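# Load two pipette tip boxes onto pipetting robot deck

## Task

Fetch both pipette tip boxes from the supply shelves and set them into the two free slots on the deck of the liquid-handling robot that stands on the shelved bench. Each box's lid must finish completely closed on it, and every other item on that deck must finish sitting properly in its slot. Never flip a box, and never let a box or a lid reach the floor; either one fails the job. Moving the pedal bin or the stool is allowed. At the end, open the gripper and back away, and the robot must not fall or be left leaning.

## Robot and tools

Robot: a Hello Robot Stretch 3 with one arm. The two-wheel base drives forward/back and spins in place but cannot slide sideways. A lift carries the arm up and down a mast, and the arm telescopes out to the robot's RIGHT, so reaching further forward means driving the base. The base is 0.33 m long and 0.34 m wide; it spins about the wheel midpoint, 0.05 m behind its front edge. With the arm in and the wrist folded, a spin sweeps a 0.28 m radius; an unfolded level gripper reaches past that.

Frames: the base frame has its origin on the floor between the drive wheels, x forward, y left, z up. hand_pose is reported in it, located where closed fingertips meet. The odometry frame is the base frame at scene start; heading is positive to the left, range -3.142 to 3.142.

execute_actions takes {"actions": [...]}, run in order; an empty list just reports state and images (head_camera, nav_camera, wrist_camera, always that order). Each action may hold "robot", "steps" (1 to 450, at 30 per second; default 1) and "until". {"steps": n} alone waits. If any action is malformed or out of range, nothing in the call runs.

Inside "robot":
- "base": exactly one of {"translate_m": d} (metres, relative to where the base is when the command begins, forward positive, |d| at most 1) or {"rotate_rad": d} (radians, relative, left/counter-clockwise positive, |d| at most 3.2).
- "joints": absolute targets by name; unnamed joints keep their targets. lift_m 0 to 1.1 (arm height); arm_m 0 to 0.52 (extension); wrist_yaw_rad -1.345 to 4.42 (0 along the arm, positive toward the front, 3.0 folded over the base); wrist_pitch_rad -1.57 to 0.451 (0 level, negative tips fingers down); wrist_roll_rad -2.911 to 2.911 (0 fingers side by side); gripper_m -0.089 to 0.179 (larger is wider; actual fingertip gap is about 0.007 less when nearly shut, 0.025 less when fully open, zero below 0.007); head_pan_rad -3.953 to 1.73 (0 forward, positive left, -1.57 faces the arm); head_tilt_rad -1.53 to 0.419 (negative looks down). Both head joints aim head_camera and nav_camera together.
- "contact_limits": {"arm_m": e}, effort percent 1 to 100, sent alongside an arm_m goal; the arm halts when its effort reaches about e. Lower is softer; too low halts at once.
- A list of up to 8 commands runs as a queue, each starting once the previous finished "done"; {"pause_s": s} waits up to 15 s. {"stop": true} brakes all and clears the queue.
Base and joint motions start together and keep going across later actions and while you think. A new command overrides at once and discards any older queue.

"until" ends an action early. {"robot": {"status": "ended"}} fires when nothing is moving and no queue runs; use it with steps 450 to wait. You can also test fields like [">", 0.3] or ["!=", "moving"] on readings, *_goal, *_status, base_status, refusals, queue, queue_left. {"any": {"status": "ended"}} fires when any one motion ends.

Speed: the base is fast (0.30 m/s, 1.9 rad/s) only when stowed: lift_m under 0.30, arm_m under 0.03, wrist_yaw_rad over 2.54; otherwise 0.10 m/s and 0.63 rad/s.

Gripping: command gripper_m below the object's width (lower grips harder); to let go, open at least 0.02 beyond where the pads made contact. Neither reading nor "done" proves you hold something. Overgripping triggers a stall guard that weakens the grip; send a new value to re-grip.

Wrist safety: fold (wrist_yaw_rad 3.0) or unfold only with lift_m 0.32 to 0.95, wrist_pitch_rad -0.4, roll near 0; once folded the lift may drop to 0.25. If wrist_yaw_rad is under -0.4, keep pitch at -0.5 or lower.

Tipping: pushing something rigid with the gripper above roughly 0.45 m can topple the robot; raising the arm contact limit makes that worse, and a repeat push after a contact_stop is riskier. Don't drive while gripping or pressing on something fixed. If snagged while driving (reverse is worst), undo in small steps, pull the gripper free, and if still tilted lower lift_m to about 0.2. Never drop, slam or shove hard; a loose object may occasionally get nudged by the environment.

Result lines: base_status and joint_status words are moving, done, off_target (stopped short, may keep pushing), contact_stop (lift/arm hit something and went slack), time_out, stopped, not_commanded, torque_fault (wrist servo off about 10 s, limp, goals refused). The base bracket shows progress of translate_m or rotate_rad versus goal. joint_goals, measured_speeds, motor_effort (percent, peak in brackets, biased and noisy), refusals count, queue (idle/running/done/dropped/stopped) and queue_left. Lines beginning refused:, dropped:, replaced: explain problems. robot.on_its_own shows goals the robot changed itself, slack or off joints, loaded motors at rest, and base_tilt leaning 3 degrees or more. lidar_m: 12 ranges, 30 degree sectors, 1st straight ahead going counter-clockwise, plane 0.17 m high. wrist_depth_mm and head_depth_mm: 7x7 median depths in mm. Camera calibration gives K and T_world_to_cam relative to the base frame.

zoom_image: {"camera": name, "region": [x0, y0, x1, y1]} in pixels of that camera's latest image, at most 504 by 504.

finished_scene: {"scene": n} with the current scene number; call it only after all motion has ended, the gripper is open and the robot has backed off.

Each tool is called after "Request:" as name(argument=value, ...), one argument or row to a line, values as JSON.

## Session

Request:
execute_actions(
  actions=[],
)

Scene clock: 0.00 s.
robot.base_odometry: x=+0.000 y=+0.000 heading=+0.000 (m, m, rad; robot's odometry frame)
robot.turned_by_wheels: +0.000 (rad since the last result)
robot.turned_by_imu: +0.000 (rad since the last result)
robot.base_tilt: forward=-1.0 right=+1.8 (deg)
robot.lidar_m: 1.85 2.16 1.16 1.35 1.30 1.80 2.24 1.94 1.63 1.58 1.65 2.00
robot.head_depth_mm: 1896 2148 2168 2213 2187 2233 2009 / 1898 1724 1743 1756 1782 1784 1838 / 1906 1729 1750 1755 1772 1795 1807 / 1902 1747 1736 1747 1793 1798 1807 / 1914 1765 1763 1788 1795 1801 1814 / 1913 1766 1778 1799 1804 1816 1823 / 1930 2175 2204 2235 2243 2301 1959
robot.base_status: not_commanded
robot.joint_positions: lift_m=+0.313 arm_m=-0.003 wrist_yaw_rad=+2.886 wrist_pitch_rad=-0.568 wrist_roll_rad=+0.009 gripper_m=+0.037 head_pan_rad=+0.012 head_tilt_rad=+0.014
robot.joint_goals: lift_m=+0.313 arm_m=-0.003 wrist_yaw_rad=+2.886 wrist_pitch_rad=-0.568 wrist_roll_rad=+0.009 gripper_m=+0.037 head_pan_rad=+0.012 head_tilt_rad=+0.014
robot.joint_status: lift_m=not_commanded arm_m=not_commanded wrist_yaw_rad=not_commanded wrist_pitch_rad=not_commanded wrist_roll_rad=not_commanded gripper_m=not_commanded head_pan_rad=not_commanded head_tilt_rad=not_commanded
robot.measured_speeds: translate_m=+0.000 rotate_rad=+0.000 lift_m=+0.000 arm_m=+0.000 wrist_yaw_rad=+0.000 wrist_pitch_rad=+0.000 wrist_roll_rad=+0.000 head_pan_rad=+0.000 head_tilt_rad=+0.000
robot: refusals=0 queue=idle queue_left=0
robot.motor_effort: left_wheel=+1 right_wheel=+0 lift_m=+38 arm_m=-1 wrist_yaw_rad=+0 wrist_pitch_rad=+3 wrist_roll_rad=+0 gripper_m=+0 head_pan_rad=+1 head_tilt_rad=+3 (%)
robot.hand_pose: x=+0.0301 y=+0.0541 z=+0.2939 quat_wxyz=(+0.284, +0.701, +0.109, +0.645) (m; robot's base frame)
robot.wrist_depth_mm: - - - - - - - / 955 928 936 915 911 901 902 / 761 - 739 747 724 722 724 / 634 - 621 615 599 620 604 / 540 525 545 527 546 523 520 / 469 - - 462 - 460 455 / - - - - 408 411 407
pictures: head_camera (sideways: a quarter turn clockwise sets it upright), nav_camera (sideways: a quarter turn counterclockwise sets it upright), wrist_camera
camera_calibration (this result's frames):
head_camera: T_world_to_cam=[[-0.0209716, -0.0194483, -0.999591, 1.32402], [-0.00150072, 0.99981, -0.0194211, 0.0271003], [0.999779, 0.00109282, -0.0209968, -0.023332], [0, 0, 0, 1]] pos_world=[0.0511342, -0.00131979, 1.32351]
nav_camera: T_world_to_cam=[[0.000754855, -0.0204322, 0.999791, -1.25461], [0.0134928, -0.9997, -0.0204405, 0.0755322], [0.999909, 0.0135054, -0.000478941, -0.0508774], [0, 0, 0, 1]] pos_world=[0.0508006, 0.0505623, 1.25587]
wrist_camera: T_world_to_cam=[[0.966747, -0.255074, -0.0183566, -0.00633425], [-0.18284, -0.639216, -0.746975, 0.2953], [0.1788, 0.725493, -0.664598, 0.317303], [0, 0, 0, 1]] pos_world=[0.0033822, -0.0430561, 0.431344]
Images, in order (width x height): head_camera 896x504, nav_camera 672x504, wrist_camera 644x364.

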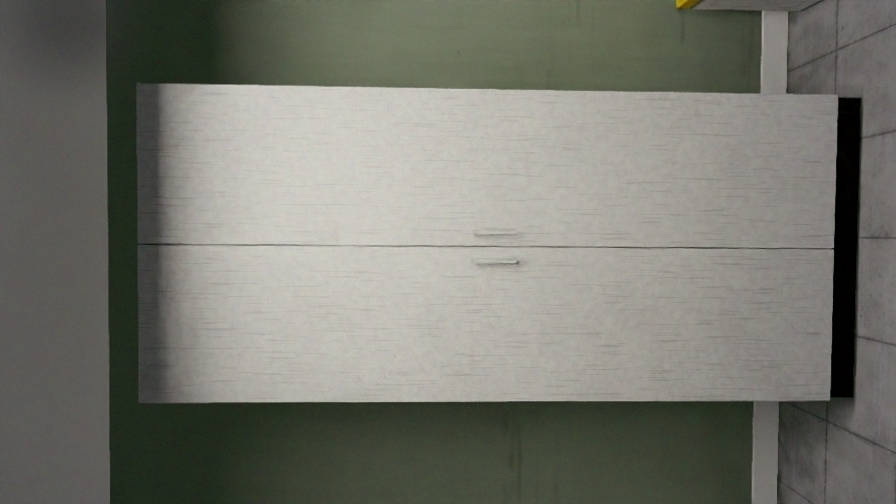

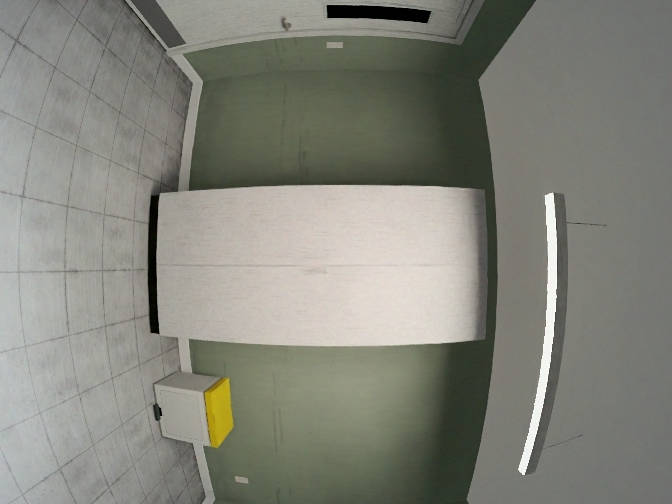

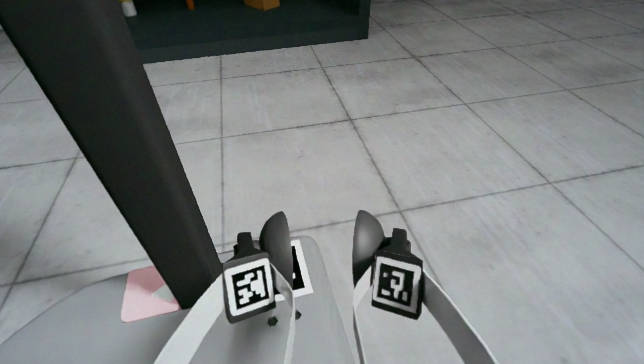

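Request:
execute_actions(
  actions=[
    {"robot":{"joints":{"head_pan_rad":1.6,"head_tilt_rad":-0.45,"lift_m":0.29}},"steps":100,"until":{"robot":{"status":"ended"}}},
  ],
)

Scene clock: 5.43 s.
robot.base_odometry: x=+0.000 y=+0.000 heading=+0.000 (m, m, rad; robot's odometry frame)
robot.turned_by_wheels: +0.000 (rad since the last result)
robot.turned_by_imu: +0.001 (rad since the last result)
robot.base_tilt: forward=-1.1 right=+1.9 (deg)
robot.lidar_m: 1.85 2.16 1.16 1.36 1.30 1.80 2.25 1.94 1.63 1.58 1.66 2.00
robot.head_depth_mm: 1150 1216 1131 1281 1736 1493 1266 / 1242 1363 1383 1505 1629 1484 1264 / 1256 1368 1392 1577 1696 1471 1265 / 1251 1346 1379 1572 1692 1480 1264 / 1255 1347 1375 1576 1698 1472 1262 / 1258 1371 1203 1486 1615 1484 1260 / 1100 1173 1109 1271 1742 1512 1289
robot.base_status: not_commanded
robot.joint_positions: lift_m=+0.290 arm_m=-0.003 wrist_yaw_rad=+2.886 wrist_pitch_rad=-0.568 wrist_roll_rad=+0.009 gripper_m=+0.037 head_pan_rad=+1.593 head_tilt_rad=-0.444
robot.joint_goals: lift_m=+0.290 arm_m=-0.003 wrist_yaw_rad=+2.886 wrist_pitch_rad=-0.568 wrist_roll_rad=+0.009 gripper_m=+0.037 head_pan_rad=+1.600 head_tilt_rad=-0.450
robot.joint_status: lift_m=done arm_m=not_commanded wrist_yaw_rad=not_commanded wrist_pitch_rad=not_commanded wrist_roll_rad=not_commanded gripper_m=not_commanded head_pan_rad=done head_tilt_rad=done
robot.measured_speeds: translate_m=+0.000 rotate_rad=+0.000 lift_m=+0.000 arm_m=+0.000 wrist_yaw_rad=+0.000 wrist_pitch_rad=+0.000 wrist_roll_rad=+0.000 head_pan_rad=+0.000 head_tilt_rad=+0.000
robot: refusals=0 queue=done queue_left=0
robot.motor_effort: left_wheel=+1(1) right_wheel=+0(0) lift_m=+30(38) arm_m=-1(1) wrist_yaw_rad=+0(0) wrist_pitch_rad=+4(4) wrist_roll_rad=+0(0) gripper_m=+0(0) head_pan_rad=+4(27) head_tilt_rad=-2(23) (%)
robot.hand_pose: x=+0.0301 y=+0.0540 z=+0.2708 quat_wxyz=(+0.284, +0.701, +0.109, +0.645) (m; robot's base frame)
robot.wrist_depth_mm: - - - - - - - / 881 877 863 869 873 867 855 / 709 - 707 692 703 686 677 / 597 - 580 589 579 576 570 / 505 508 527 513 515 497 492 / 458 - - - - 432 432 / - - - - 389 387 386
pictures: head_camera (sideways: a quarter turn clockwise sets it upright), nav_camera (sideways: a quarter turn counterclockwise sets it upright), wrist_camera
camera_calibration (this result's frames):
head_camera: T_world_to_cam=[[0.0293084, -0.460541, -0.887155, 1.17676], [-0.999537, -0.0207309, -0.0222593, 0.0368708], [-0.00814016, 0.887396, -0.460935, 0.555422], [0, 0, 0, 1]] pos_world=[0.006886, 0.0498309, 1.3008]
nav_camera: T_world_to_cam=[[0.0107138, 0.442928, 0.896493, -1.11961], [0.999727, 0.0138616, -0.0187961, 0.0673634], [-0.0207521, 0.89645, -0.442659, 0.530883], [0, 0, 0, 1]] pos_world=[-0.0443328, 0.0190639, 1.23999]
wrist_camera: T_world_to_cam=[[0.966745, -0.255082, -0.0183557, -0.00675852], [-0.182912, -0.639491, -0.746723, 0.277944], [0.178737, 0.725248, -0.664882, 0.302079], [0, 0, 0, 1]] pos_world=[0.00338026, -0.0430637, 0.40827]
Images, in order (width x height): head_camera 896x504, nav_camera 672x504, wrist_camera 644x364.

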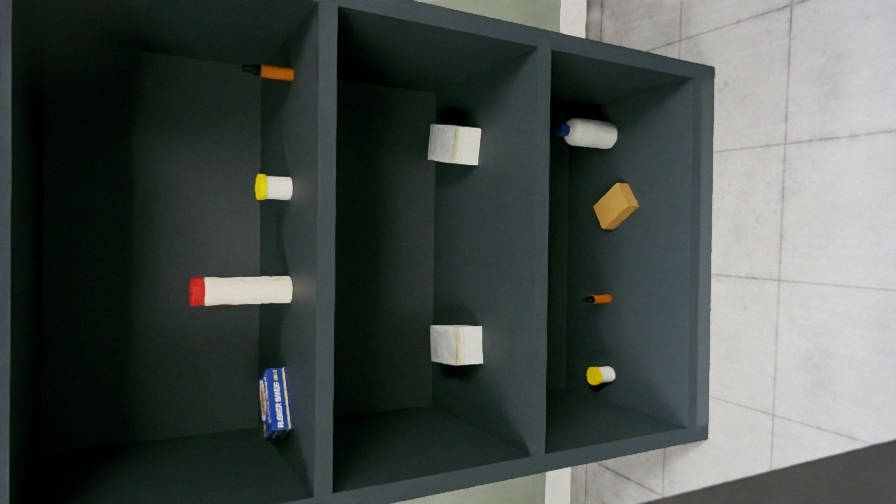

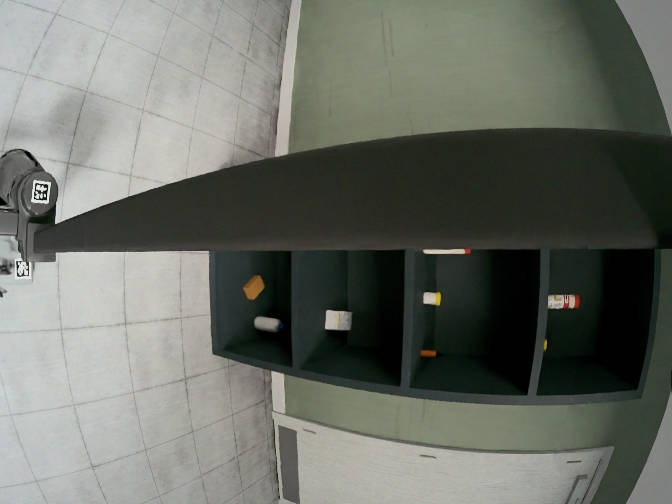

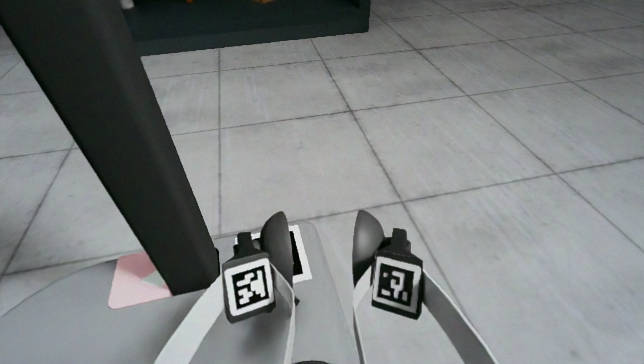

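Request:
execute_actions(
  actions=[
    {"robot":[{"base":{"rotate_rad":1.181},"joints":{"head_pan_rad":0.6,"head_tilt_rad":-0.35}},{"base":{"translate_m":0.605}},{"base":{"rotate_rad":1.98}}],"steps":450,"until":{"robot":{"status":"ended"}}},
  ],
)

Scene clock: 22.53 s.
robot.base_odometry: x=+0.230 y=+0.560 heading=-3.122 (m, m, rad; robot's odometry frame)
robot.turned_by_wheels: +3.161 (rad since the last result)
robot.turned_by_imu: +3.176 (rad since the last result)
robot.base_tilt: forward=-1.0 right=+1.9 (deg)
robot.lidar_m: 1.94 2.26 2.20 2.15 2.19 1.68 1.65 1.35 0.55 0.77 0.87 0.83
robot.head_depth_mm: 2260 2391 2441 2631 2193 1660 1332 / 2389 2584 2601 2652 2195 1651 1340 / 2602 2734 2861 2990 2166 1654 1338 / 2746 2965 3168 2935 2178 1643 1337 / 2997 3225 3513 3176 2184 1647 1329 / 2991 3139 3344 3185 2175 1644 1328 / 2699 2848 3010 2999 2173 1635 1330
robot.base_status: done (rotate_rad +1.9799 of +1.9800)
robot.joint_positions: lift_m=+0.290 arm_m=-0.003 wrist_yaw_rad=+2.886 wrist_pitch_rad=-0.569 wrist_roll_rad=+0.009 gripper_m=+0.037 head_pan_rad=+0.607 head_tilt_rad=-0.358
robot.joint_goals: lift_m=+0.290 arm_m=-0.003 wrist_yaw_rad=+2.886 wrist_pitch_rad=-0.569 wrist_roll_rad=+0.009 gripper_m=+0.037 head_pan_rad=+0.600 head_tilt_rad=-0.350
robot.joint_status: lift_m=done arm_m=not_commanded wrist_yaw_rad=not_commanded wrist_pitch_rad=not_commanded wrist_roll_rad=not_commanded gripper_m=not_commanded head_pan_rad=done head_tilt_rad=done
robot.measured_speeds: translate_m=+0.000 rotate_rad=+0.000 lift_m=+0.000 arm_m=+0.000 wrist_yaw_rad=+0.000 wrist_pitch_rad=+0.000 wrist_roll_rad=+0.000 head_pan_rad=+0.000 head_tilt_rad=+0.000
robot: refusals=0 queue=done queue_left=0
robot.motor_effort: left_wheel=-2(10) right_wheel=+4(13) lift_m=+31(31) arm_m=-1(1) wrist_yaw_rad=+0(0) wrist_pitch_rad=+4(4) wrist_roll_rad=+0(0) gripper_m=+0(0) head_pan_rad=-1(28) head_tilt_rad=+4(12) (%)
robot.hand_pose: x=+0.0300 y=+0.0539 z=+0.2707 quat_wxyz=(+0.284, +0.701, +0.109, +0.645) (m; robot's base frame)
robot.wrist_depth_mm: - - - - - - - / 875 899 872 861 860 866 847 / 712 - 705 696 696 693 688 / 589 - 585 579 586 583 573 / 505 511 532 509 508 493 488 / 458 - - - - 431 431 / - - - - 389 389 386
pictures: head_camera (sideways: a quarter turn clockwise sets it upright), nav_camera (sideways: a quarter turn counterclockwise sets it upright), wrist_camera
camera_calibration (this result's frames):
head_camera: T_world_to_cam=[[-0.303813, -0.234318, -0.923468, 1.22617], [-0.56764, 0.822981, -0.0220716, 0.0339943], [0.765168, 0.517492, -0.383041, 0.449341], [0, 0, 0, 1]] pos_world=[0.0480011, 0.0268059, 1.30519]
nav_camera: T_world_to_cam=[[0.310626, 0.190806, 0.931185, -1.16671], [0.564934, -0.824907, -0.0194222, 0.070833], [0.764435, 0.532091, -0.36403, 0.423774], [0, 0, 0, 1]] pos_world=[-0.00155344, 0.0555599, 1.24206]
wrist_camera: T_world_to_cam=[[0.966743, -0.25509, -0.0183549, -0.0067691], [-0.182994, -0.639802, -0.746436, 0.277744], [0.178665, 0.724971, -0.665204, 0.302193], [0, 0, 0, 1]] pos_world=[0.0033781, -0.0431066, 0.408214]
Images, in order (width x height): head_camera 896x504, nav_camera 672x504, wrist_camera 644x364.

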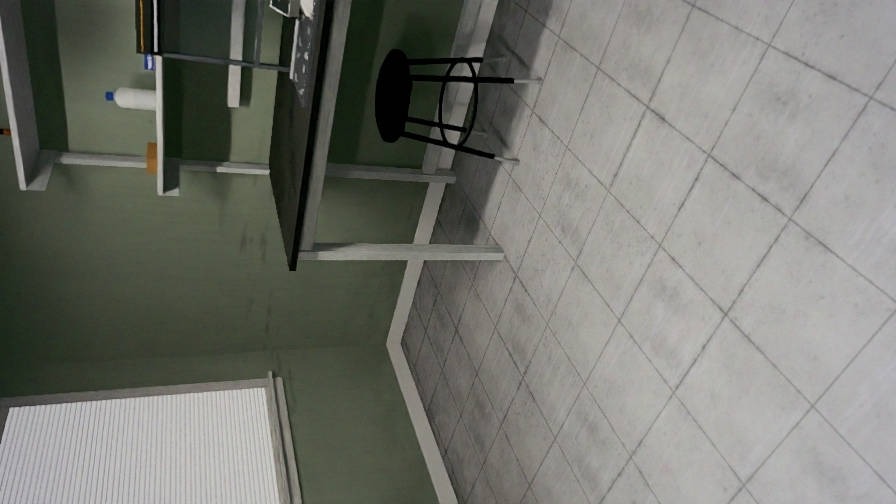

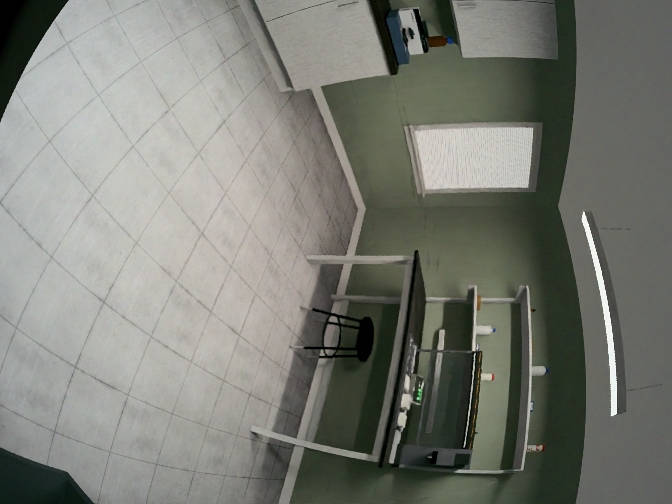

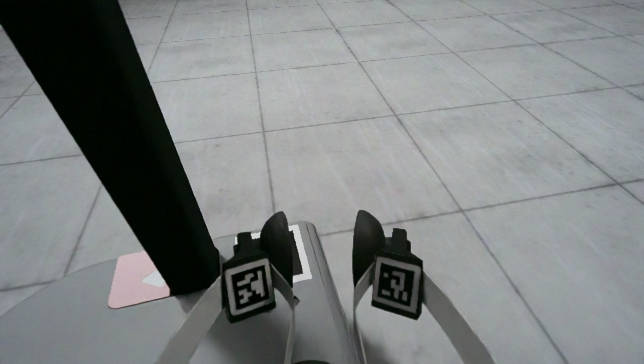

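Request:
execute_actions(
  actions=[
    {"robot":[{"joints":{"lift_m":0.56,"wrist_pitch_rad":-0.4,"wrist_roll_rad":0,"head_pan_rad":0.28,"head_tilt_rad":-0.2}},{"joints":{"wrist_yaw_rad":0.0,"gripper_m":0.17}},{"joints":{"wrist_pitch_rad":-0.15}}],"steps":450,"until":{"robot":{"status":"ended"}}},
  ],
)

Request:
zoom_image(
  camera="head_camera",
  region=[300, 50, 550, 450],
)

Scene clock: 32.73 s.
robot.base_odometry: x=+0.230 y=+0.560 heading=-3.122 (m, m, rad; robot's odometry frame)
robot.turned_by_wheels: +0.000 (rad since the last result)
robot.turned_by_imu: +0.001 (rad since the last result)
robot.base_tilt: forward=-1.0 right=+1.9 (deg)
robot.lidar_m: 1.94 2.26 2.20 2.15 2.20 1.68 1.64 1.35 0.55 0.77 0.86 0.83
robot.head_depth_mm: 2152 2290 2301 2496 2598 1967 1514 / 2259 2327 2146 2607 2616 1957 1513 / 2325 2430 2234 2660 2743 1954 1518 / 2371 2490 2583 2518 2624 1954 1509 / 2513 2594 2736 2893 2569 1962 1502 / 2599 2715 2891 3017 2747 1954 1511 / 2689 2822 2990 3178 2599 1949 1512
robot.base_status: done (rotate_rad +1.9799 of +1.9800)
robot.joint_positions: lift_m=+0.560 arm_m=-0.003 wrist_yaw_rad=+0.002 wrist_pitch_rad=-0.175 wrist_roll_rad=+0.004 gripper_m=+0.170 head_pan_rad=+0.287 head_tilt_rad=-0.211
robot.joint_goals: lift_m=+0.560 arm_m=-0.003 wrist_yaw_rad=+0.000 wrist_pitch_rad=-0.150 wrist_roll_rad=+0.000 gripper_m=+0.170 head_pan_rad=+0.280 head_tilt_rad=-0.200
robot.joint_status: lift_m=done arm_m=not_commanded wrist_yaw_rad=done wrist_pitch_rad=done wrist_roll_rad=done gripper_m=done head_pan_rad=done head_tilt_rad=done
robot.measured_speeds: translate_m=+0.000 rotate_rad=+0.000 lift_m=+0.000 arm_m=+0.000 wrist_yaw_rad=+0.000 wrist_pitch_rad=+0.000 wrist_roll_rad=+0.000 head_pan_rad=+0.000 head_tilt_rad=+0.000
robot: refusals=0 queue=done queue_left=0
robot.motor_effort: left_wheel=-2(2) right_wheel=+3(3) lift_m=+45(48) arm_m=-1(1) wrist_yaw_rad=-2(3) wrist_pitch_rad=+8(7) wrist_roll_rad=-2(3) gripper_m=+0(89) head_pan_rad=-1(18) head_tilt_rad=+5(16) (%)
robot.hand_pose: x=-0.0209 y=-0.3905 z=+0.6300 quat_wxyz=(+0.703, +0.063, -0.705, -0.062) (m; robot's base frame)
robot.wrist_depth_mm: 651 654 641 644 626 335 239 / 684 681 681 679 655 334 251 / 705 718 704 699 676 337 266 / 499 530 525 503 509 334 746 / 377 388 369 365 362 338 780 / 326 327 323 320 318 314 837 / 708 756 791 784 641 365 844
pictures: head_camera (sideways: a quarter turn clockwise sets it upright), nav_camera (sideways: a quarter turn counterclockwise sets it upright), wrist_camera
camera_calibration (this result's frames):
head_camera: T_world_to_cam=[[-0.228463, -0.0874776, -0.969615, 1.28597], [-0.277096, 0.960605, -0.0213748, 0.031319], [0.933286, 0.263793, -0.243702, 0.266972], [0, 0, 0, 1]] pos_world=[0.0533126, 0.0119829, 1.31262]
nav_camera: T_world_to_cam=[[0.220367, 0.043769, 0.974435, -1.22265], [0.279781, -0.959852, -0.0201581, 0.0735343], [0.934431, 0.277071, -0.223766, 0.240184], [0, 0, 0, 1]] pos_world=[0.0244229, 0.0575484, 1.24662]
wrist_camera: T_world_to_cam=[[-0.999881, -0.00789057, -0.013288, -0.0121066], [0.00996099, 0.328345, -0.944505, 0.759212], [0.0118157, -0.944525, -0.328227, 0.00478618], [0, 0, 0, 1]] pos_world=[-0.0197243, -0.244858, 0.71849]
Images, in order (width x height): head_camera 896x504, nav_camera 672x504, wrist_camera 644x364.

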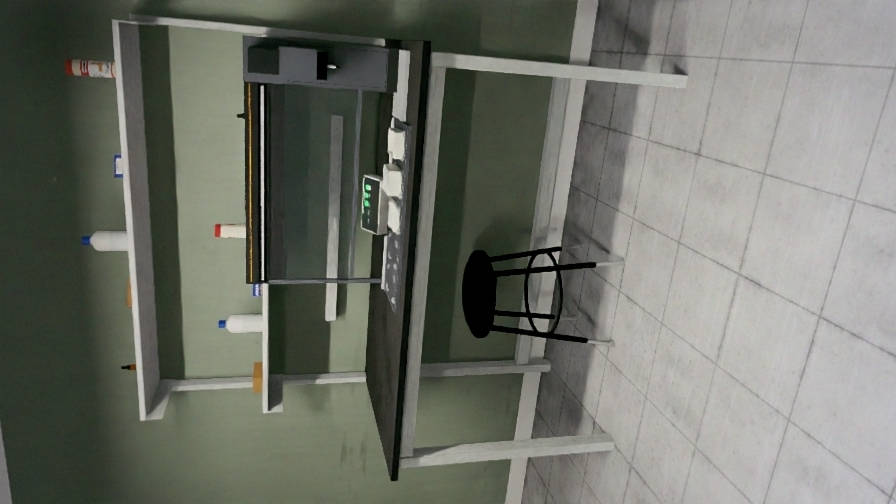

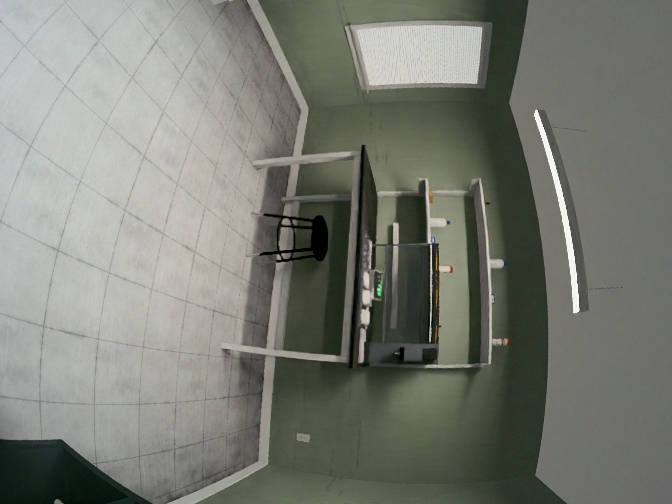

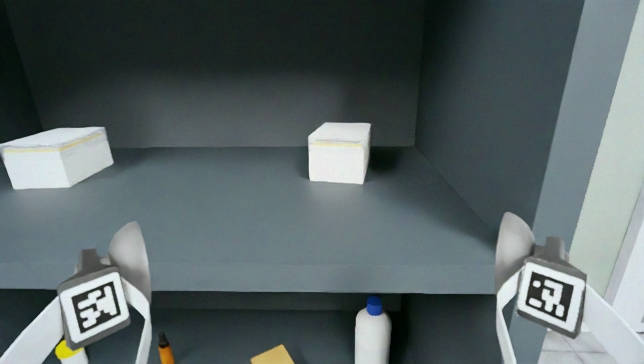

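Region (300, 50, 550, 450) of head_camera's 896x504 image, scaled by 1.260, with more detail than that image has; it fills the left 315 columns of this view, and the rest is white.

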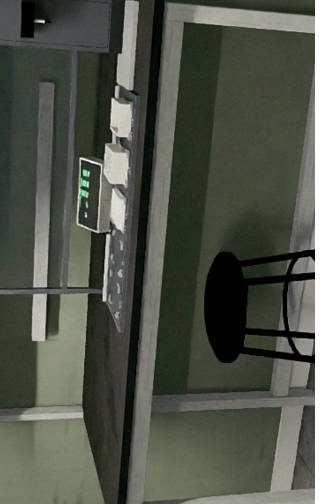

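Request:
execute_actions(
  actions=[
    {"robot":[{"base":{"translate_m":0.029},"joints":{"lift_m":0.50,"wrist_yaw_rad":-0.2,"arm_m":0.27,"head_pan_rad":-1.57,"head_tilt_rad":-0.8}}],"steps":450,"until":{"robot":{"status":"ended"}}},
  ],
)

Scene clock: 40.57 s.
robot.base_odometry: x=+0.201 y=+0.559 heading=-3.122 (m, m, rad; robot's odometry frame)
robot.turned_by_wheels: +0.000 (rad since the last result)
robot.turned_by_imu: +0.001 (rad since the last result)
robot.base_tilt: forward=-1.0 right=+2.0 (deg)
robot.lidar_m: 1.91 2.23 2.21 2.15 2.23 1.70 1.67 1.35 0.56 0.77 0.86 0.81
robot.head_depth_mm: 686 595 622 748 1407 1245 1097 / 787 614 921 942 911 1253 - / 785 613 1087 994 - 1223 1096 / 788 611 1099 996 1264 1214 1097 / 793 611 1105 987 1262 1217 1094 / 791 609 1112 990 1265 1218 1099 / 792 612 1110 980 1297 1222 1099
robot.base_status: done (translate_m +0.0290 of +0.0290)
robot.joint_positions: lift_m=+0.500 arm_m=+0.270 wrist_yaw_rad=-0.199 wrist_pitch_rad=-0.174 wrist_roll_rad=+0.004 gripper_m=+0.170 head_pan_rad=-1.563 head_tilt_rad=-0.790
robot.joint_goals: lift_m=+0.500 arm_m=+0.270 wrist_yaw_rad=-0.200 wrist_pitch_rad=-0.150 wrist_roll_rad=+0.000 gripper_m=+0.170 head_pan_rad=-1.570 head_tilt_rad=-0.800
robot.joint_status: lift_m=done arm_m=done wrist_yaw_rad=done wrist_pitch_rad=done wrist_roll_rad=done gripper_m=done head_pan_rad=done head_tilt_rad=done
robot.measured_speeds: translate_m=+0.000 rotate_rad=+0.000 lift_m=+0.000 arm_m=+0.000 wrist_yaw_rad=+0.000 wrist_pitch_rad=+0.000 wrist_roll_rad=+0.000 head_pan_rad=+0.000 head_tilt_rad=+0.000
robot: refusals=0 queue=done queue_left=0
robot.motor_effort: left_wheel=-2(5) right_wheel=+3(9) lift_m=+31(45) arm_m=+5(4) wrist_yaw_rad=-1(3) wrist_pitch_rad=+8(8) wrist_roll_rad=-2(2) gripper_m=+0(0) head_pan_rad=-3(28) head_tilt_rad=-3(27) (%)
robot.hand_pose: x=-0.0706 y=-0.6579 z=+0.5709 quat_wxyz=(+0.694, -0.009, -0.708, -0.131) (m; robot's base frame)
robot.wrist_depth_mm: 368 379 394 409 411 257 189 / 380 397 412 429 424 262 191 / 400 416 430 438 431 267 192 / 362 358 304 236 345 271 196 / 253 261 248 245 244 243 197 / 205 194 193 191 190 188 184 / - 157 156 156 155 154 148
pictures: head_camera (sideways: a quarter turn clockwise sets it upright), nav_camera (sideways: a quarter turn counterclockwise sets it upright), wrist_camera
camera_calibration (this result's frames):
head_camera: T_world_to_cam=[[-0.024929, 0.734318, -0.678348, 0.904891], [0.999671, 0.0142072, -0.021358, 0.0234923], [-0.00604613, -0.678657, -0.73443, 0.911197], [0, 0, 0, 1]] pos_world=[0.00458269, -0.0464209, 1.28354]
nav_camera: T_world_to_cam=[[-0.0148068, -0.7204, 0.693401, -0.854692], [-0.999869, 0.0061731, -0.0149376, 0.07453], [0.00648061, -0.693531, -0.720398, 0.892038], [0, 0, 0, 1]] pos_world=[0.0560841, 0.00247567, 1.23638]
wrist_camera: T_world_to_cam=[[-0.981259, 0.192236, -0.0132799, 0.0683239], [0.0751695, 0.31842, -0.944965, 0.790002], [-0.177428, -0.928253, -0.326902, -0.270001], [0, 0, 0, 1]] pos_world=[-0.0402462, -0.515316, 0.659167]
Images, in order (width x height): head_camera 896x504, nav_camera 672x504, wrist_camera 644x364.

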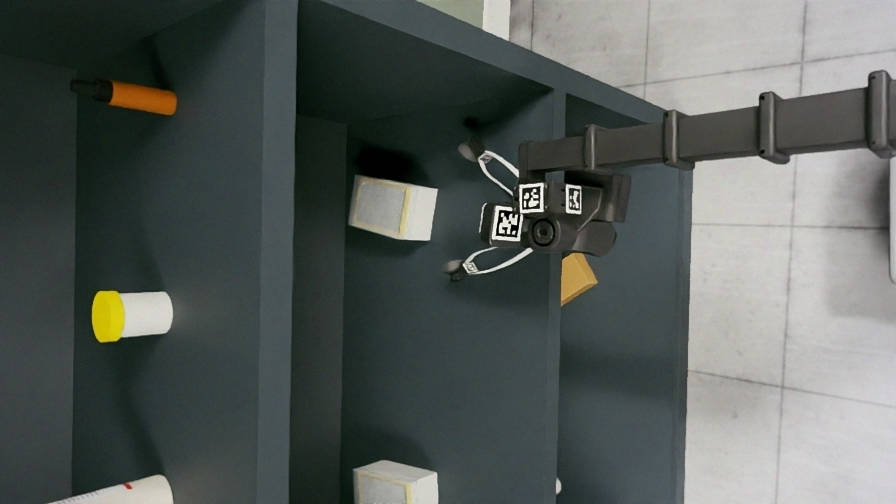

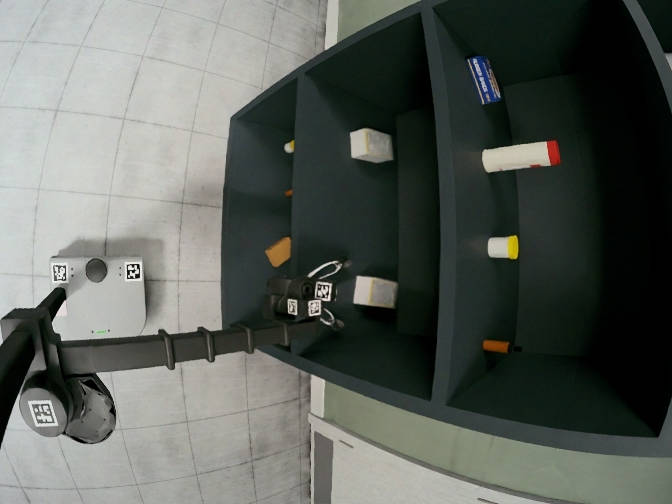

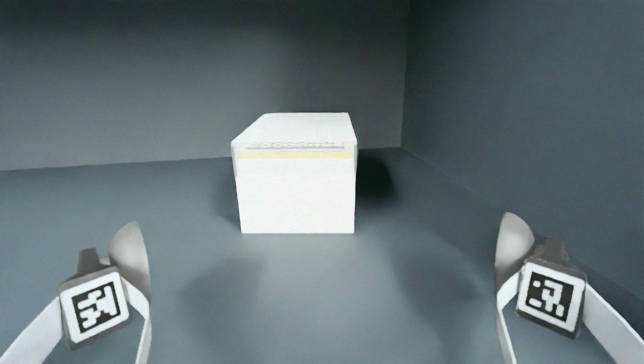

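Request:
execute_actions(
  actions=[
    {"robot":[{"base":{"translate_m":0.003},"joints":{"lift_m":0.4915,"wrist_yaw_rad":-0.215,"arm_m":0.388}},{"joints":{"gripper_m":0.105}}],"steps":450,"until":{"robot":{"status":"ended"}}},
    {"steps":5},
  ],
)

Scene clock: 51.63 s.
robot.base_odometry: x=+0.198 y=+0.559 heading=-3.122 (m, m, rad; robot's odometry frame)
robot.turned_by_wheels: +0.000 (rad since the last result)
robot.turned_by_imu: +0.001 (rad since the last result)
robot.base_tilt: forward=-0.8 right=+2.0 (deg)
robot.lidar_m: 1.91 2.23 2.20 2.15 2.23 1.71 1.68 1.35 0.56 0.77 0.85 0.81
robot.head_depth_mm: 697 601 632 723 1414 1246 1098 / 783 612 936 947 902 1246 1113 / 784 613 1092 1005 1292 1222 1097 / 789 612 1105 998 1269 1216 1097 / 793 611 1105 995 1265 1222 1092 / 794 609 1108 993 1268 1215 1100 / 793 610 1110 978 1296 1219 1104
robot.base_status: done (translate_m +0.0030 of +0.0030)
robot.joint_positions: lift_m=+0.492 arm_m=+0.388 wrist_yaw_rad=-0.215 wrist_pitch_rad=-0.174 wrist_roll_rad=+0.004 gripper_m=+0.105 head_pan_rad=-1.563 head_tilt_rad=-0.790
robot.joint_goals: lift_m=+0.491 arm_m=+0.388 wrist_yaw_rad=-0.215 wrist_pitch_rad=-0.150 wrist_roll_rad=+0.000 gripper_m=+0.105 head_pan_rad=-1.570 head_tilt_rad=-0.800
robot.joint_status: lift_m=done arm_m=done wrist_yaw_rad=done wrist_pitch_rad=done wrist_roll_rad=done gripper_m=done head_pan_rad=done head_tilt_rad=done
robot.measured_speeds: translate_m=+0.000 rotate_rad=+0.000 lift_m=+0.000 arm_m=+0.000 wrist_yaw_rad=+0.000 wrist_pitch_rad=+0.000 wrist_roll_rad=+0.000 head_pan_rad=+0.000 head_tilt_rad=+0.000
robot: refusals=0 queue=done queue_left=0
robot.motor_effort: left_wheel=-2(4) right_wheel=+4(9) lift_m=+30(31) arm_m=+5(7) wrist_yaw_rad=+0(3) wrist_pitch_rad=+7(7) wrist_roll_rad=-2(2) gripper_m=-1(88) head_pan_rad=-2(2) head_tilt_rad=-4(4) (%)
robot.hand_pose: x=-0.0745 y=-0.7751 z=+0.5624 quat_wxyz=(+0.693, -0.015, -0.708, -0.137) (m; robot's base frame)
robot.wrist_depth_mm: 269 278 291 306 320 261 190 / 283 292 308 321 334 263 192 / 295 307 323 327 351 267 195 / 307 313 303 144 276 272 197 / 236 235 125 124 124 227 200 / 181 185 131 130 130 183 174 / 147 143 140 137 139 141 142
pictures: head_camera (sideways: a quarter turn clockwise sets it upright), nav_camera (sideways: a quarter turn counterclockwise sets it upright), wrist_camera
camera_calibration (this result's frames):
head_camera: T_world_to_cam=[[-0.024918, 0.734319, -0.678347, 0.90489], [0.999671, 0.0141922, -0.021358, 0.0234923], [-0.00605634, -0.678656, -0.734431, 0.911199], [0, 0, 0, 1]] pos_world=[0.00458199, -0.0464209, 1.28354]
nav_camera: T_world_to_cam=[[-0.0148176, -0.720401, 0.6934, -0.854691], [-0.999869, 0.00618814, -0.0149376, 0.07453], [0.00647018, -0.69353, -0.720398, 0.89204], [0, 0, 0, 1]] pos_world=[0.0560842, 0.00247501, 1.23638]
wrist_camera: T_world_to_cam=[[-0.978045, 0.207968, -0.0132791, 0.0993422], [0.0802688, 0.317154, -0.944971, 0.81899], [-0.192313, -0.92529, -0.326885, -0.38106], [0, 0, 0, 1]] pos_world=[-0.0418608, -0.632998, 0.650678]
Images, in order (width x height): head_camera 896x504, nav_camera 672x504, wrist_camera 644x364.

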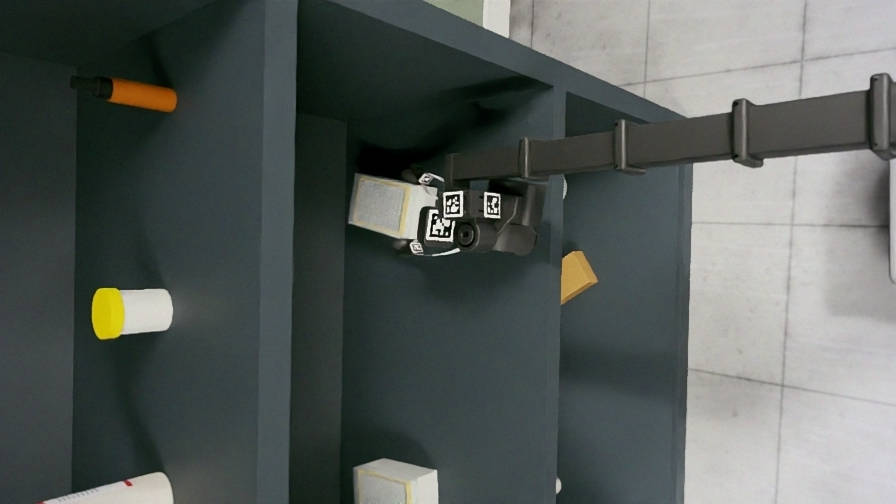

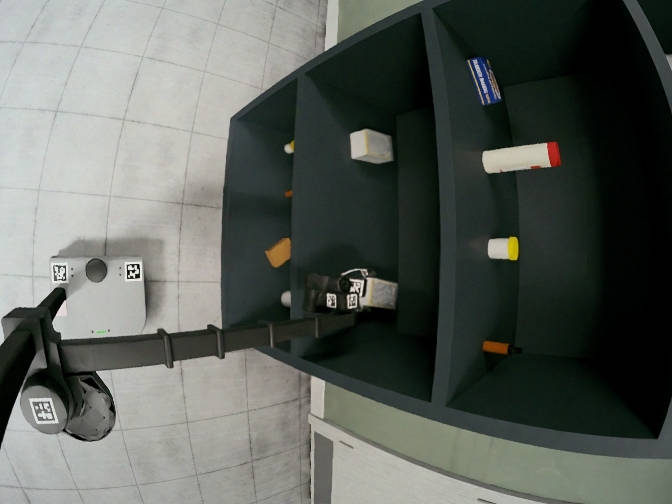

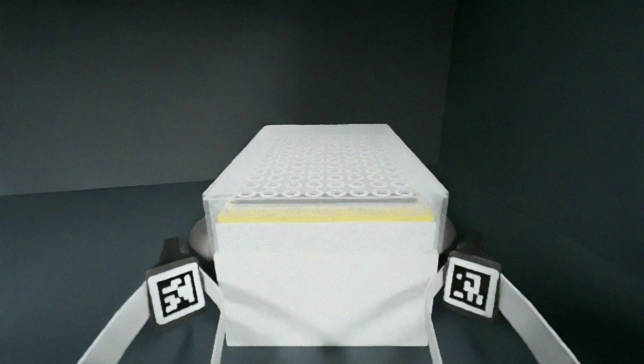

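Request:
execute_actions(
  actions=[
    {"robot":[{"joints":{"gripper_m":0.048}},{"pause_s":0.5},{"joints":{"lift_m":0.51}},{"pause_s":0.5},{"joints":{"lift_m":0.53}},{"pause_s":0.7},{"joints":{"lift_m":0.56}}],"steps":450,"until":{"robot":{"status":"ended"}}},
    {"steps":20},
  ],
)

Scene clock: 59.87 s.
robot.base_odometry: x=+0.198 y=+0.559 heading=-3.122 (m, m, rad; robot's odometry frame)
robot.turned_by_wheels: +0.000 (rad since the last result)
robot.turned_by_imu: +0.001 (rad since the last result)
robot.base_tilt: forward=-0.9 right=+1.9 (deg)
robot.lidar_m: 1.91 2.23 2.20 2.15 2.23 1.71 1.67 1.35 0.57 0.78 0.85 0.81
robot.head_depth_mm: 695 602 631 721 1406 1242 1105 / 782 612 939 942 905 1271 - / 787 612 1084 - 1266 1227 1096 / 787 608 1098 987 1261 1218 1092 / 792 613 1106 992 1267 1224 1104 / 793 610 1106 990 1258 1215 1096 / 794 609 1103 983 1287 1213 1099
robot.base_status: done (translate_m +0.0030 of +0.0030)
robot.joint_positions: lift_m=+0.560 arm_m=+0.388 wrist_yaw_rad=-0.216 wrist_pitch_rad=-0.182 wrist_roll_rad=+0.004 gripper_m=+0.049 head_pan_rad=-1.563 head_tilt_rad=-0.790
robot.joint_goals: lift_m=+0.560 arm_m=+0.388 wrist_yaw_rad=-0.215 wrist_pitch_rad=-0.150 wrist_roll_rad=+0.000 gripper_m=+0.048 head_pan_rad=-1.570 head_tilt_rad=-0.800
robot.joint_status: lift_m=done arm_m=done wrist_yaw_rad=done wrist_pitch_rad=done wrist_roll_rad=done gripper_m=done head_pan_rad=done head_tilt_rad=done
robot.measured_speeds: translate_m=+0.000 rotate_rad=+0.000 lift_m=+0.000 arm_m=+0.000 wrist_yaw_rad=+0.000 wrist_pitch_rad=+0.000 wrist_roll_rad=+0.000 head_pan_rad=+0.000 head_tilt_rad=+0.000
robot: refusals=0 queue=done queue_left=0
robot.motor_effort: left_wheel=-2(2) right_wheel=+4(4) lift_m=+47(48) arm_m=+4(5) wrist_yaw_rad=+0(0) wrist_pitch_rad=+10(10) wrist_roll_rad=-2(2) gripper_m=-18(96) head_pan_rad=-1(3) head_tilt_rad=-4(4) (%)
robot.hand_pose: x=-0.0745 y=-0.7745 z=+0.6283 quat_wxyz=(+0.692, -0.012, -0.708, -0.140) (m; robot's base frame)
robot.wrist_depth_mm: 271 282 292 305 319 258 189 / 282 294 307 322 334 263 193 / 296 307 323 339 355 267 195 / 311 325 337 193 369 272 196 / 326 341 131 130 130 275 200 / 282 287 131 131 131 255 202 / 228 229 172 132 133 220 204
pictures: head_camera (sideways: a quarter turn clockwise sets it upright), nav_camera (sideways: a quarter turn counterclockwise sets it upright), wrist_camera
camera_calibration (this result's frames):
head_camera: T_world_to_cam=[[-0.0249178, 0.734319, -0.678347, 0.90489], [0.999671, 0.014192, -0.021358, 0.0234923], [-0.0060565, -0.678656, -0.734431, 0.911199], [0, 0, 0, 1]] pos_world=[0.00458198, -0.0464209, 1.28354]
nav_camera: T_world_to_cam=[[-0.0148177, -0.720401, 0.6934, -0.854691], [-0.999869, 0.00618838, -0.0149376, 0.07453], [0.00647002, -0.69353, -0.720398, 0.89204], [0, 0, 0, 1]] pos_world=[0.0560842, 0.002475, 1.23638]
wrist_camera: T_world_to_cam=[[-0.977878, 0.20875, -0.0133279, 0.1007], [0.0821841, 0.324832, -0.942194, 0.885353], [-0.192353, -0.922447, -0.334802, -0.351829], [0, 0, 0, 1]] pos_world=[-0.0419653, -0.633156, 0.717724]
Images, in order (width x height): head_camera 896x504, nav_camera 672x504, wrist_camera 644x364.

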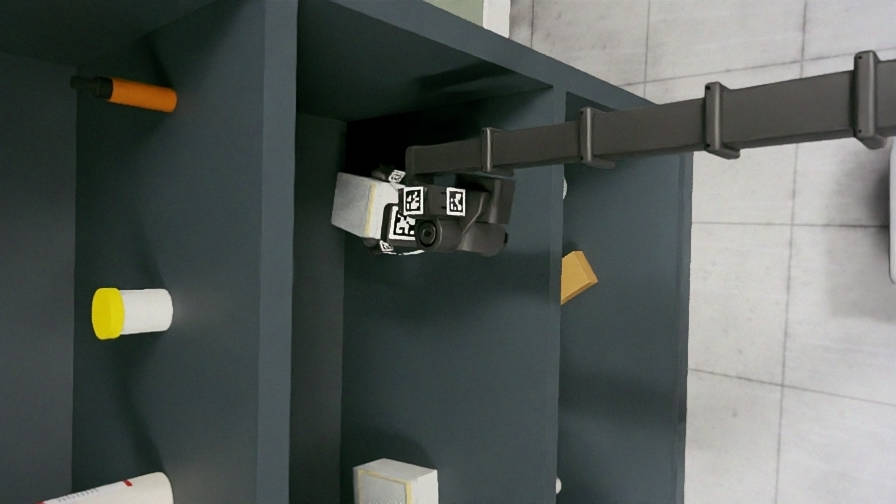

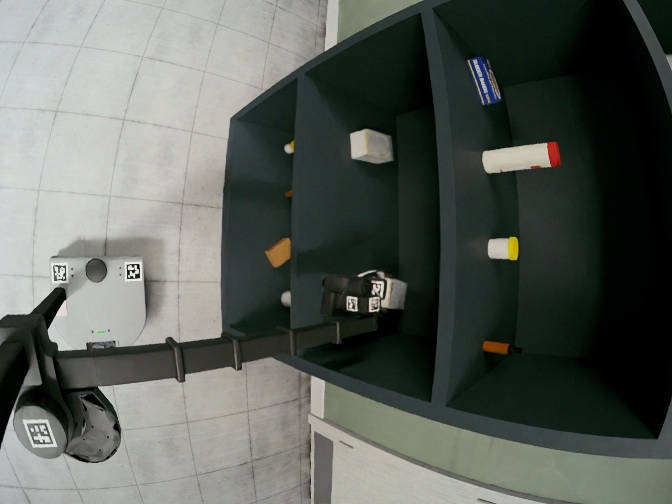

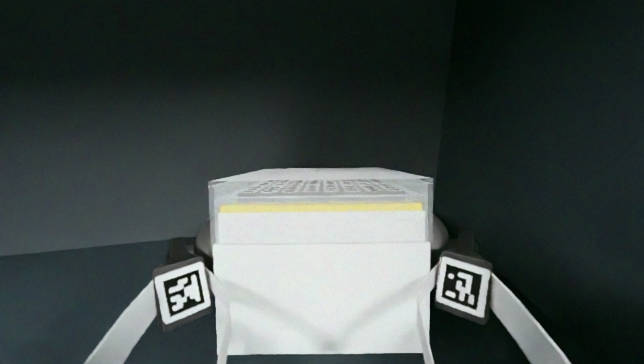

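Request:
execute_actions(
  actions=[
    {"robot":[{"joints":{"arm_m":0.0,"wrist_yaw_rad":0.0}},{"base":{"rotate_rad":0.41}},{"base":{"translate_m":1.0},"joints":{"lift_m":1.02,"head_pan_rad":-0.5,"head_tilt_rad":-0.5}},{"base":{"translate_m":0.581}}],"steps":450,"until":{"robot":{"status":"ended"}}},
    {"steps":200,"until":{"robot":{"status":"ended"}}},
  ],
)

Scene clock: 90.43 s.
robot.base_odometry: x=-1.157 y=-0.061 heading=-2.713 (m, m, rad; robot's odometry frame)
robot.turned_by_wheels: +0.410 (rad since the last result)
robot.turned_by_imu: +0.419 (rad since the last result)
robot.base_tilt: forward=-0.8 right=+1.7 (deg)
robot.lidar_m: 0.82 0.96 2.08 1.59 1.99 3.02 1.96 1.35 1.70 0.86 0.83 0.76
robot.head_depth_mm: 1078 1194 998 692 1627 1456 1220 / 1074 1171 993 691 1654 1454 1225 / 1072 1159 855 690 1640 1446 1216 / 1070 1160 848 691 1634 1441 1213 / 1053 1149 1059 690 1369 1370 1213 / 1059 1143 1050 691 964 1452 1218 / 1019 1124 981 689 956 1405 1199
robot.base_status: moving (translate_m +0.4901 of +0.5810)
robot.joint_positions: lift_m=+1.020 arm_m=+0.000 wrist_yaw_rad=-0.001 wrist_pitch_rad=-0.183 wrist_roll_rad=+0.004 gripper_m=+0.049 head_pan_rad=-0.507 head_tilt_rad=-0.507
robot.joint_goals: lift_m=+1.020 arm_m=+0.000 wrist_yaw_rad=+0.000 wrist_pitch_rad=-0.150 wrist_roll_rad=+0.000 gripper_m=+0.048 head_pan_rad=-0.500 head_tilt_rad=-0.500
robot.joint_status: lift_m=done arm_m=done wrist_yaw_rad=done wrist_pitch_rad=done wrist_roll_rad=done gripper_m=done head_pan_rad=done head_tilt_rad=done
robot.measured_speeds: translate_m=+0.100 rotate_rad=+0.000 lift_m=+0.000 arm_m=+0.000 wrist_yaw_rad=+0.000 wrist_pitch_rad=+0.000 wrist_roll_rad=+0.000 head_pan_rad=+0.000 head_tilt_rad=+0.000
robot: refusals=0 queue=running queue_left=0
robot.motor_effort: left_wheel=-1(8) right_wheel=+6(10) lift_m=+46(48) arm_m=-6(8) wrist_yaw_rad=+0(2) wrist_pitch_rad=+10(10) wrist_roll_rad=-2(2) gripper_m=-17(18) head_pan_rad=+2(27) head_tilt_rad=+3(19) (%)
robot.hand_pose: x=-0.0216 y=-0.3929 z=+1.0881 quat_wxyz=(+0.703, +0.065, -0.705, -0.065) (m; robot's base frame)
robot.wrist_depth_mm: 524 - - - - - - / 581 - - - - - - / 616 - - - - - - / 635 710 - 192 - - - / 527 519 131 131 130 - - / 420 500 131 131 131 - - / 459 - 406 133 133 - -
pictures: head_camera (sideways: a quarter turn clockwise sets it upright), nav_camera (sideways: a quarter turn counterclockwise sets it upright), wrist_camera
camera_calibration (this result's frames):
head_camera: T_world_to_cam=[[-0.460461, 0.23389, -0.856313, 1.13952], [0.485405, 0.874005, -0.0222925, 0.027854], [0.743207, -0.425924, -0.515977, 0.622456], [0, 0, 0, 1]] pos_world=[0.0485713, -0.0257486, 1.29758]
nav_camera: T_world_to_cam=[[0.425602, -0.259853, 0.866799, -1.08341], [-0.493683, -0.869451, -0.0182478, 0.075758], [0.75838, -0.420157, -0.498324, 0.598563], [0, 0, 0, 1]] pos_world=[0.0445643, 0.0358303, 1.23876]
wrist_camera: T_world_to_cam=[[-0.999898, -0.00507677, -0.013332, -0.00555809], [0.0108554, 0.335593, -0.941945, 1.1927], [0.00925617, -0.941994, -0.335503, 0.161768], [0, 0, 0, 1]] pos_world=[-0.0200022, -0.247906, 1.17766]
Images, in order (width x height): head_camera 896x504, nav_camera 672x504, wrist_camera 644x364.

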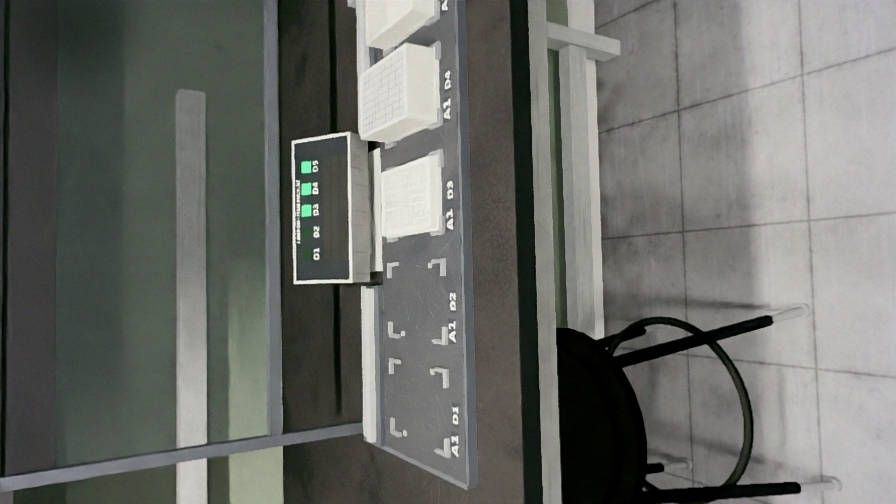

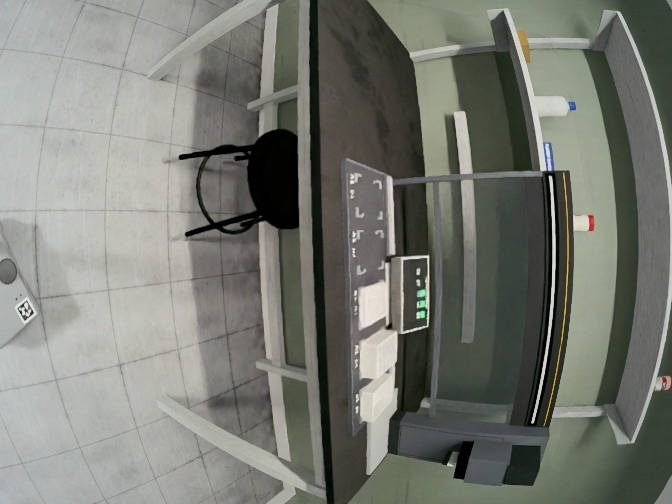

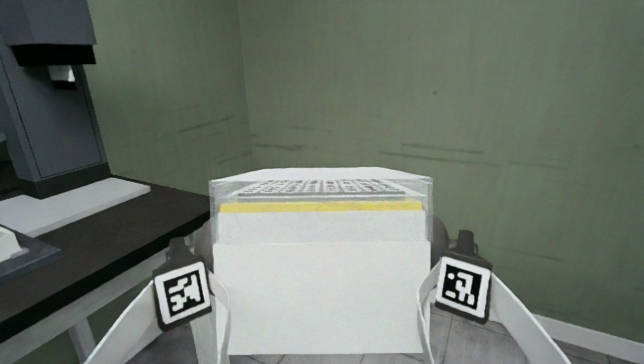

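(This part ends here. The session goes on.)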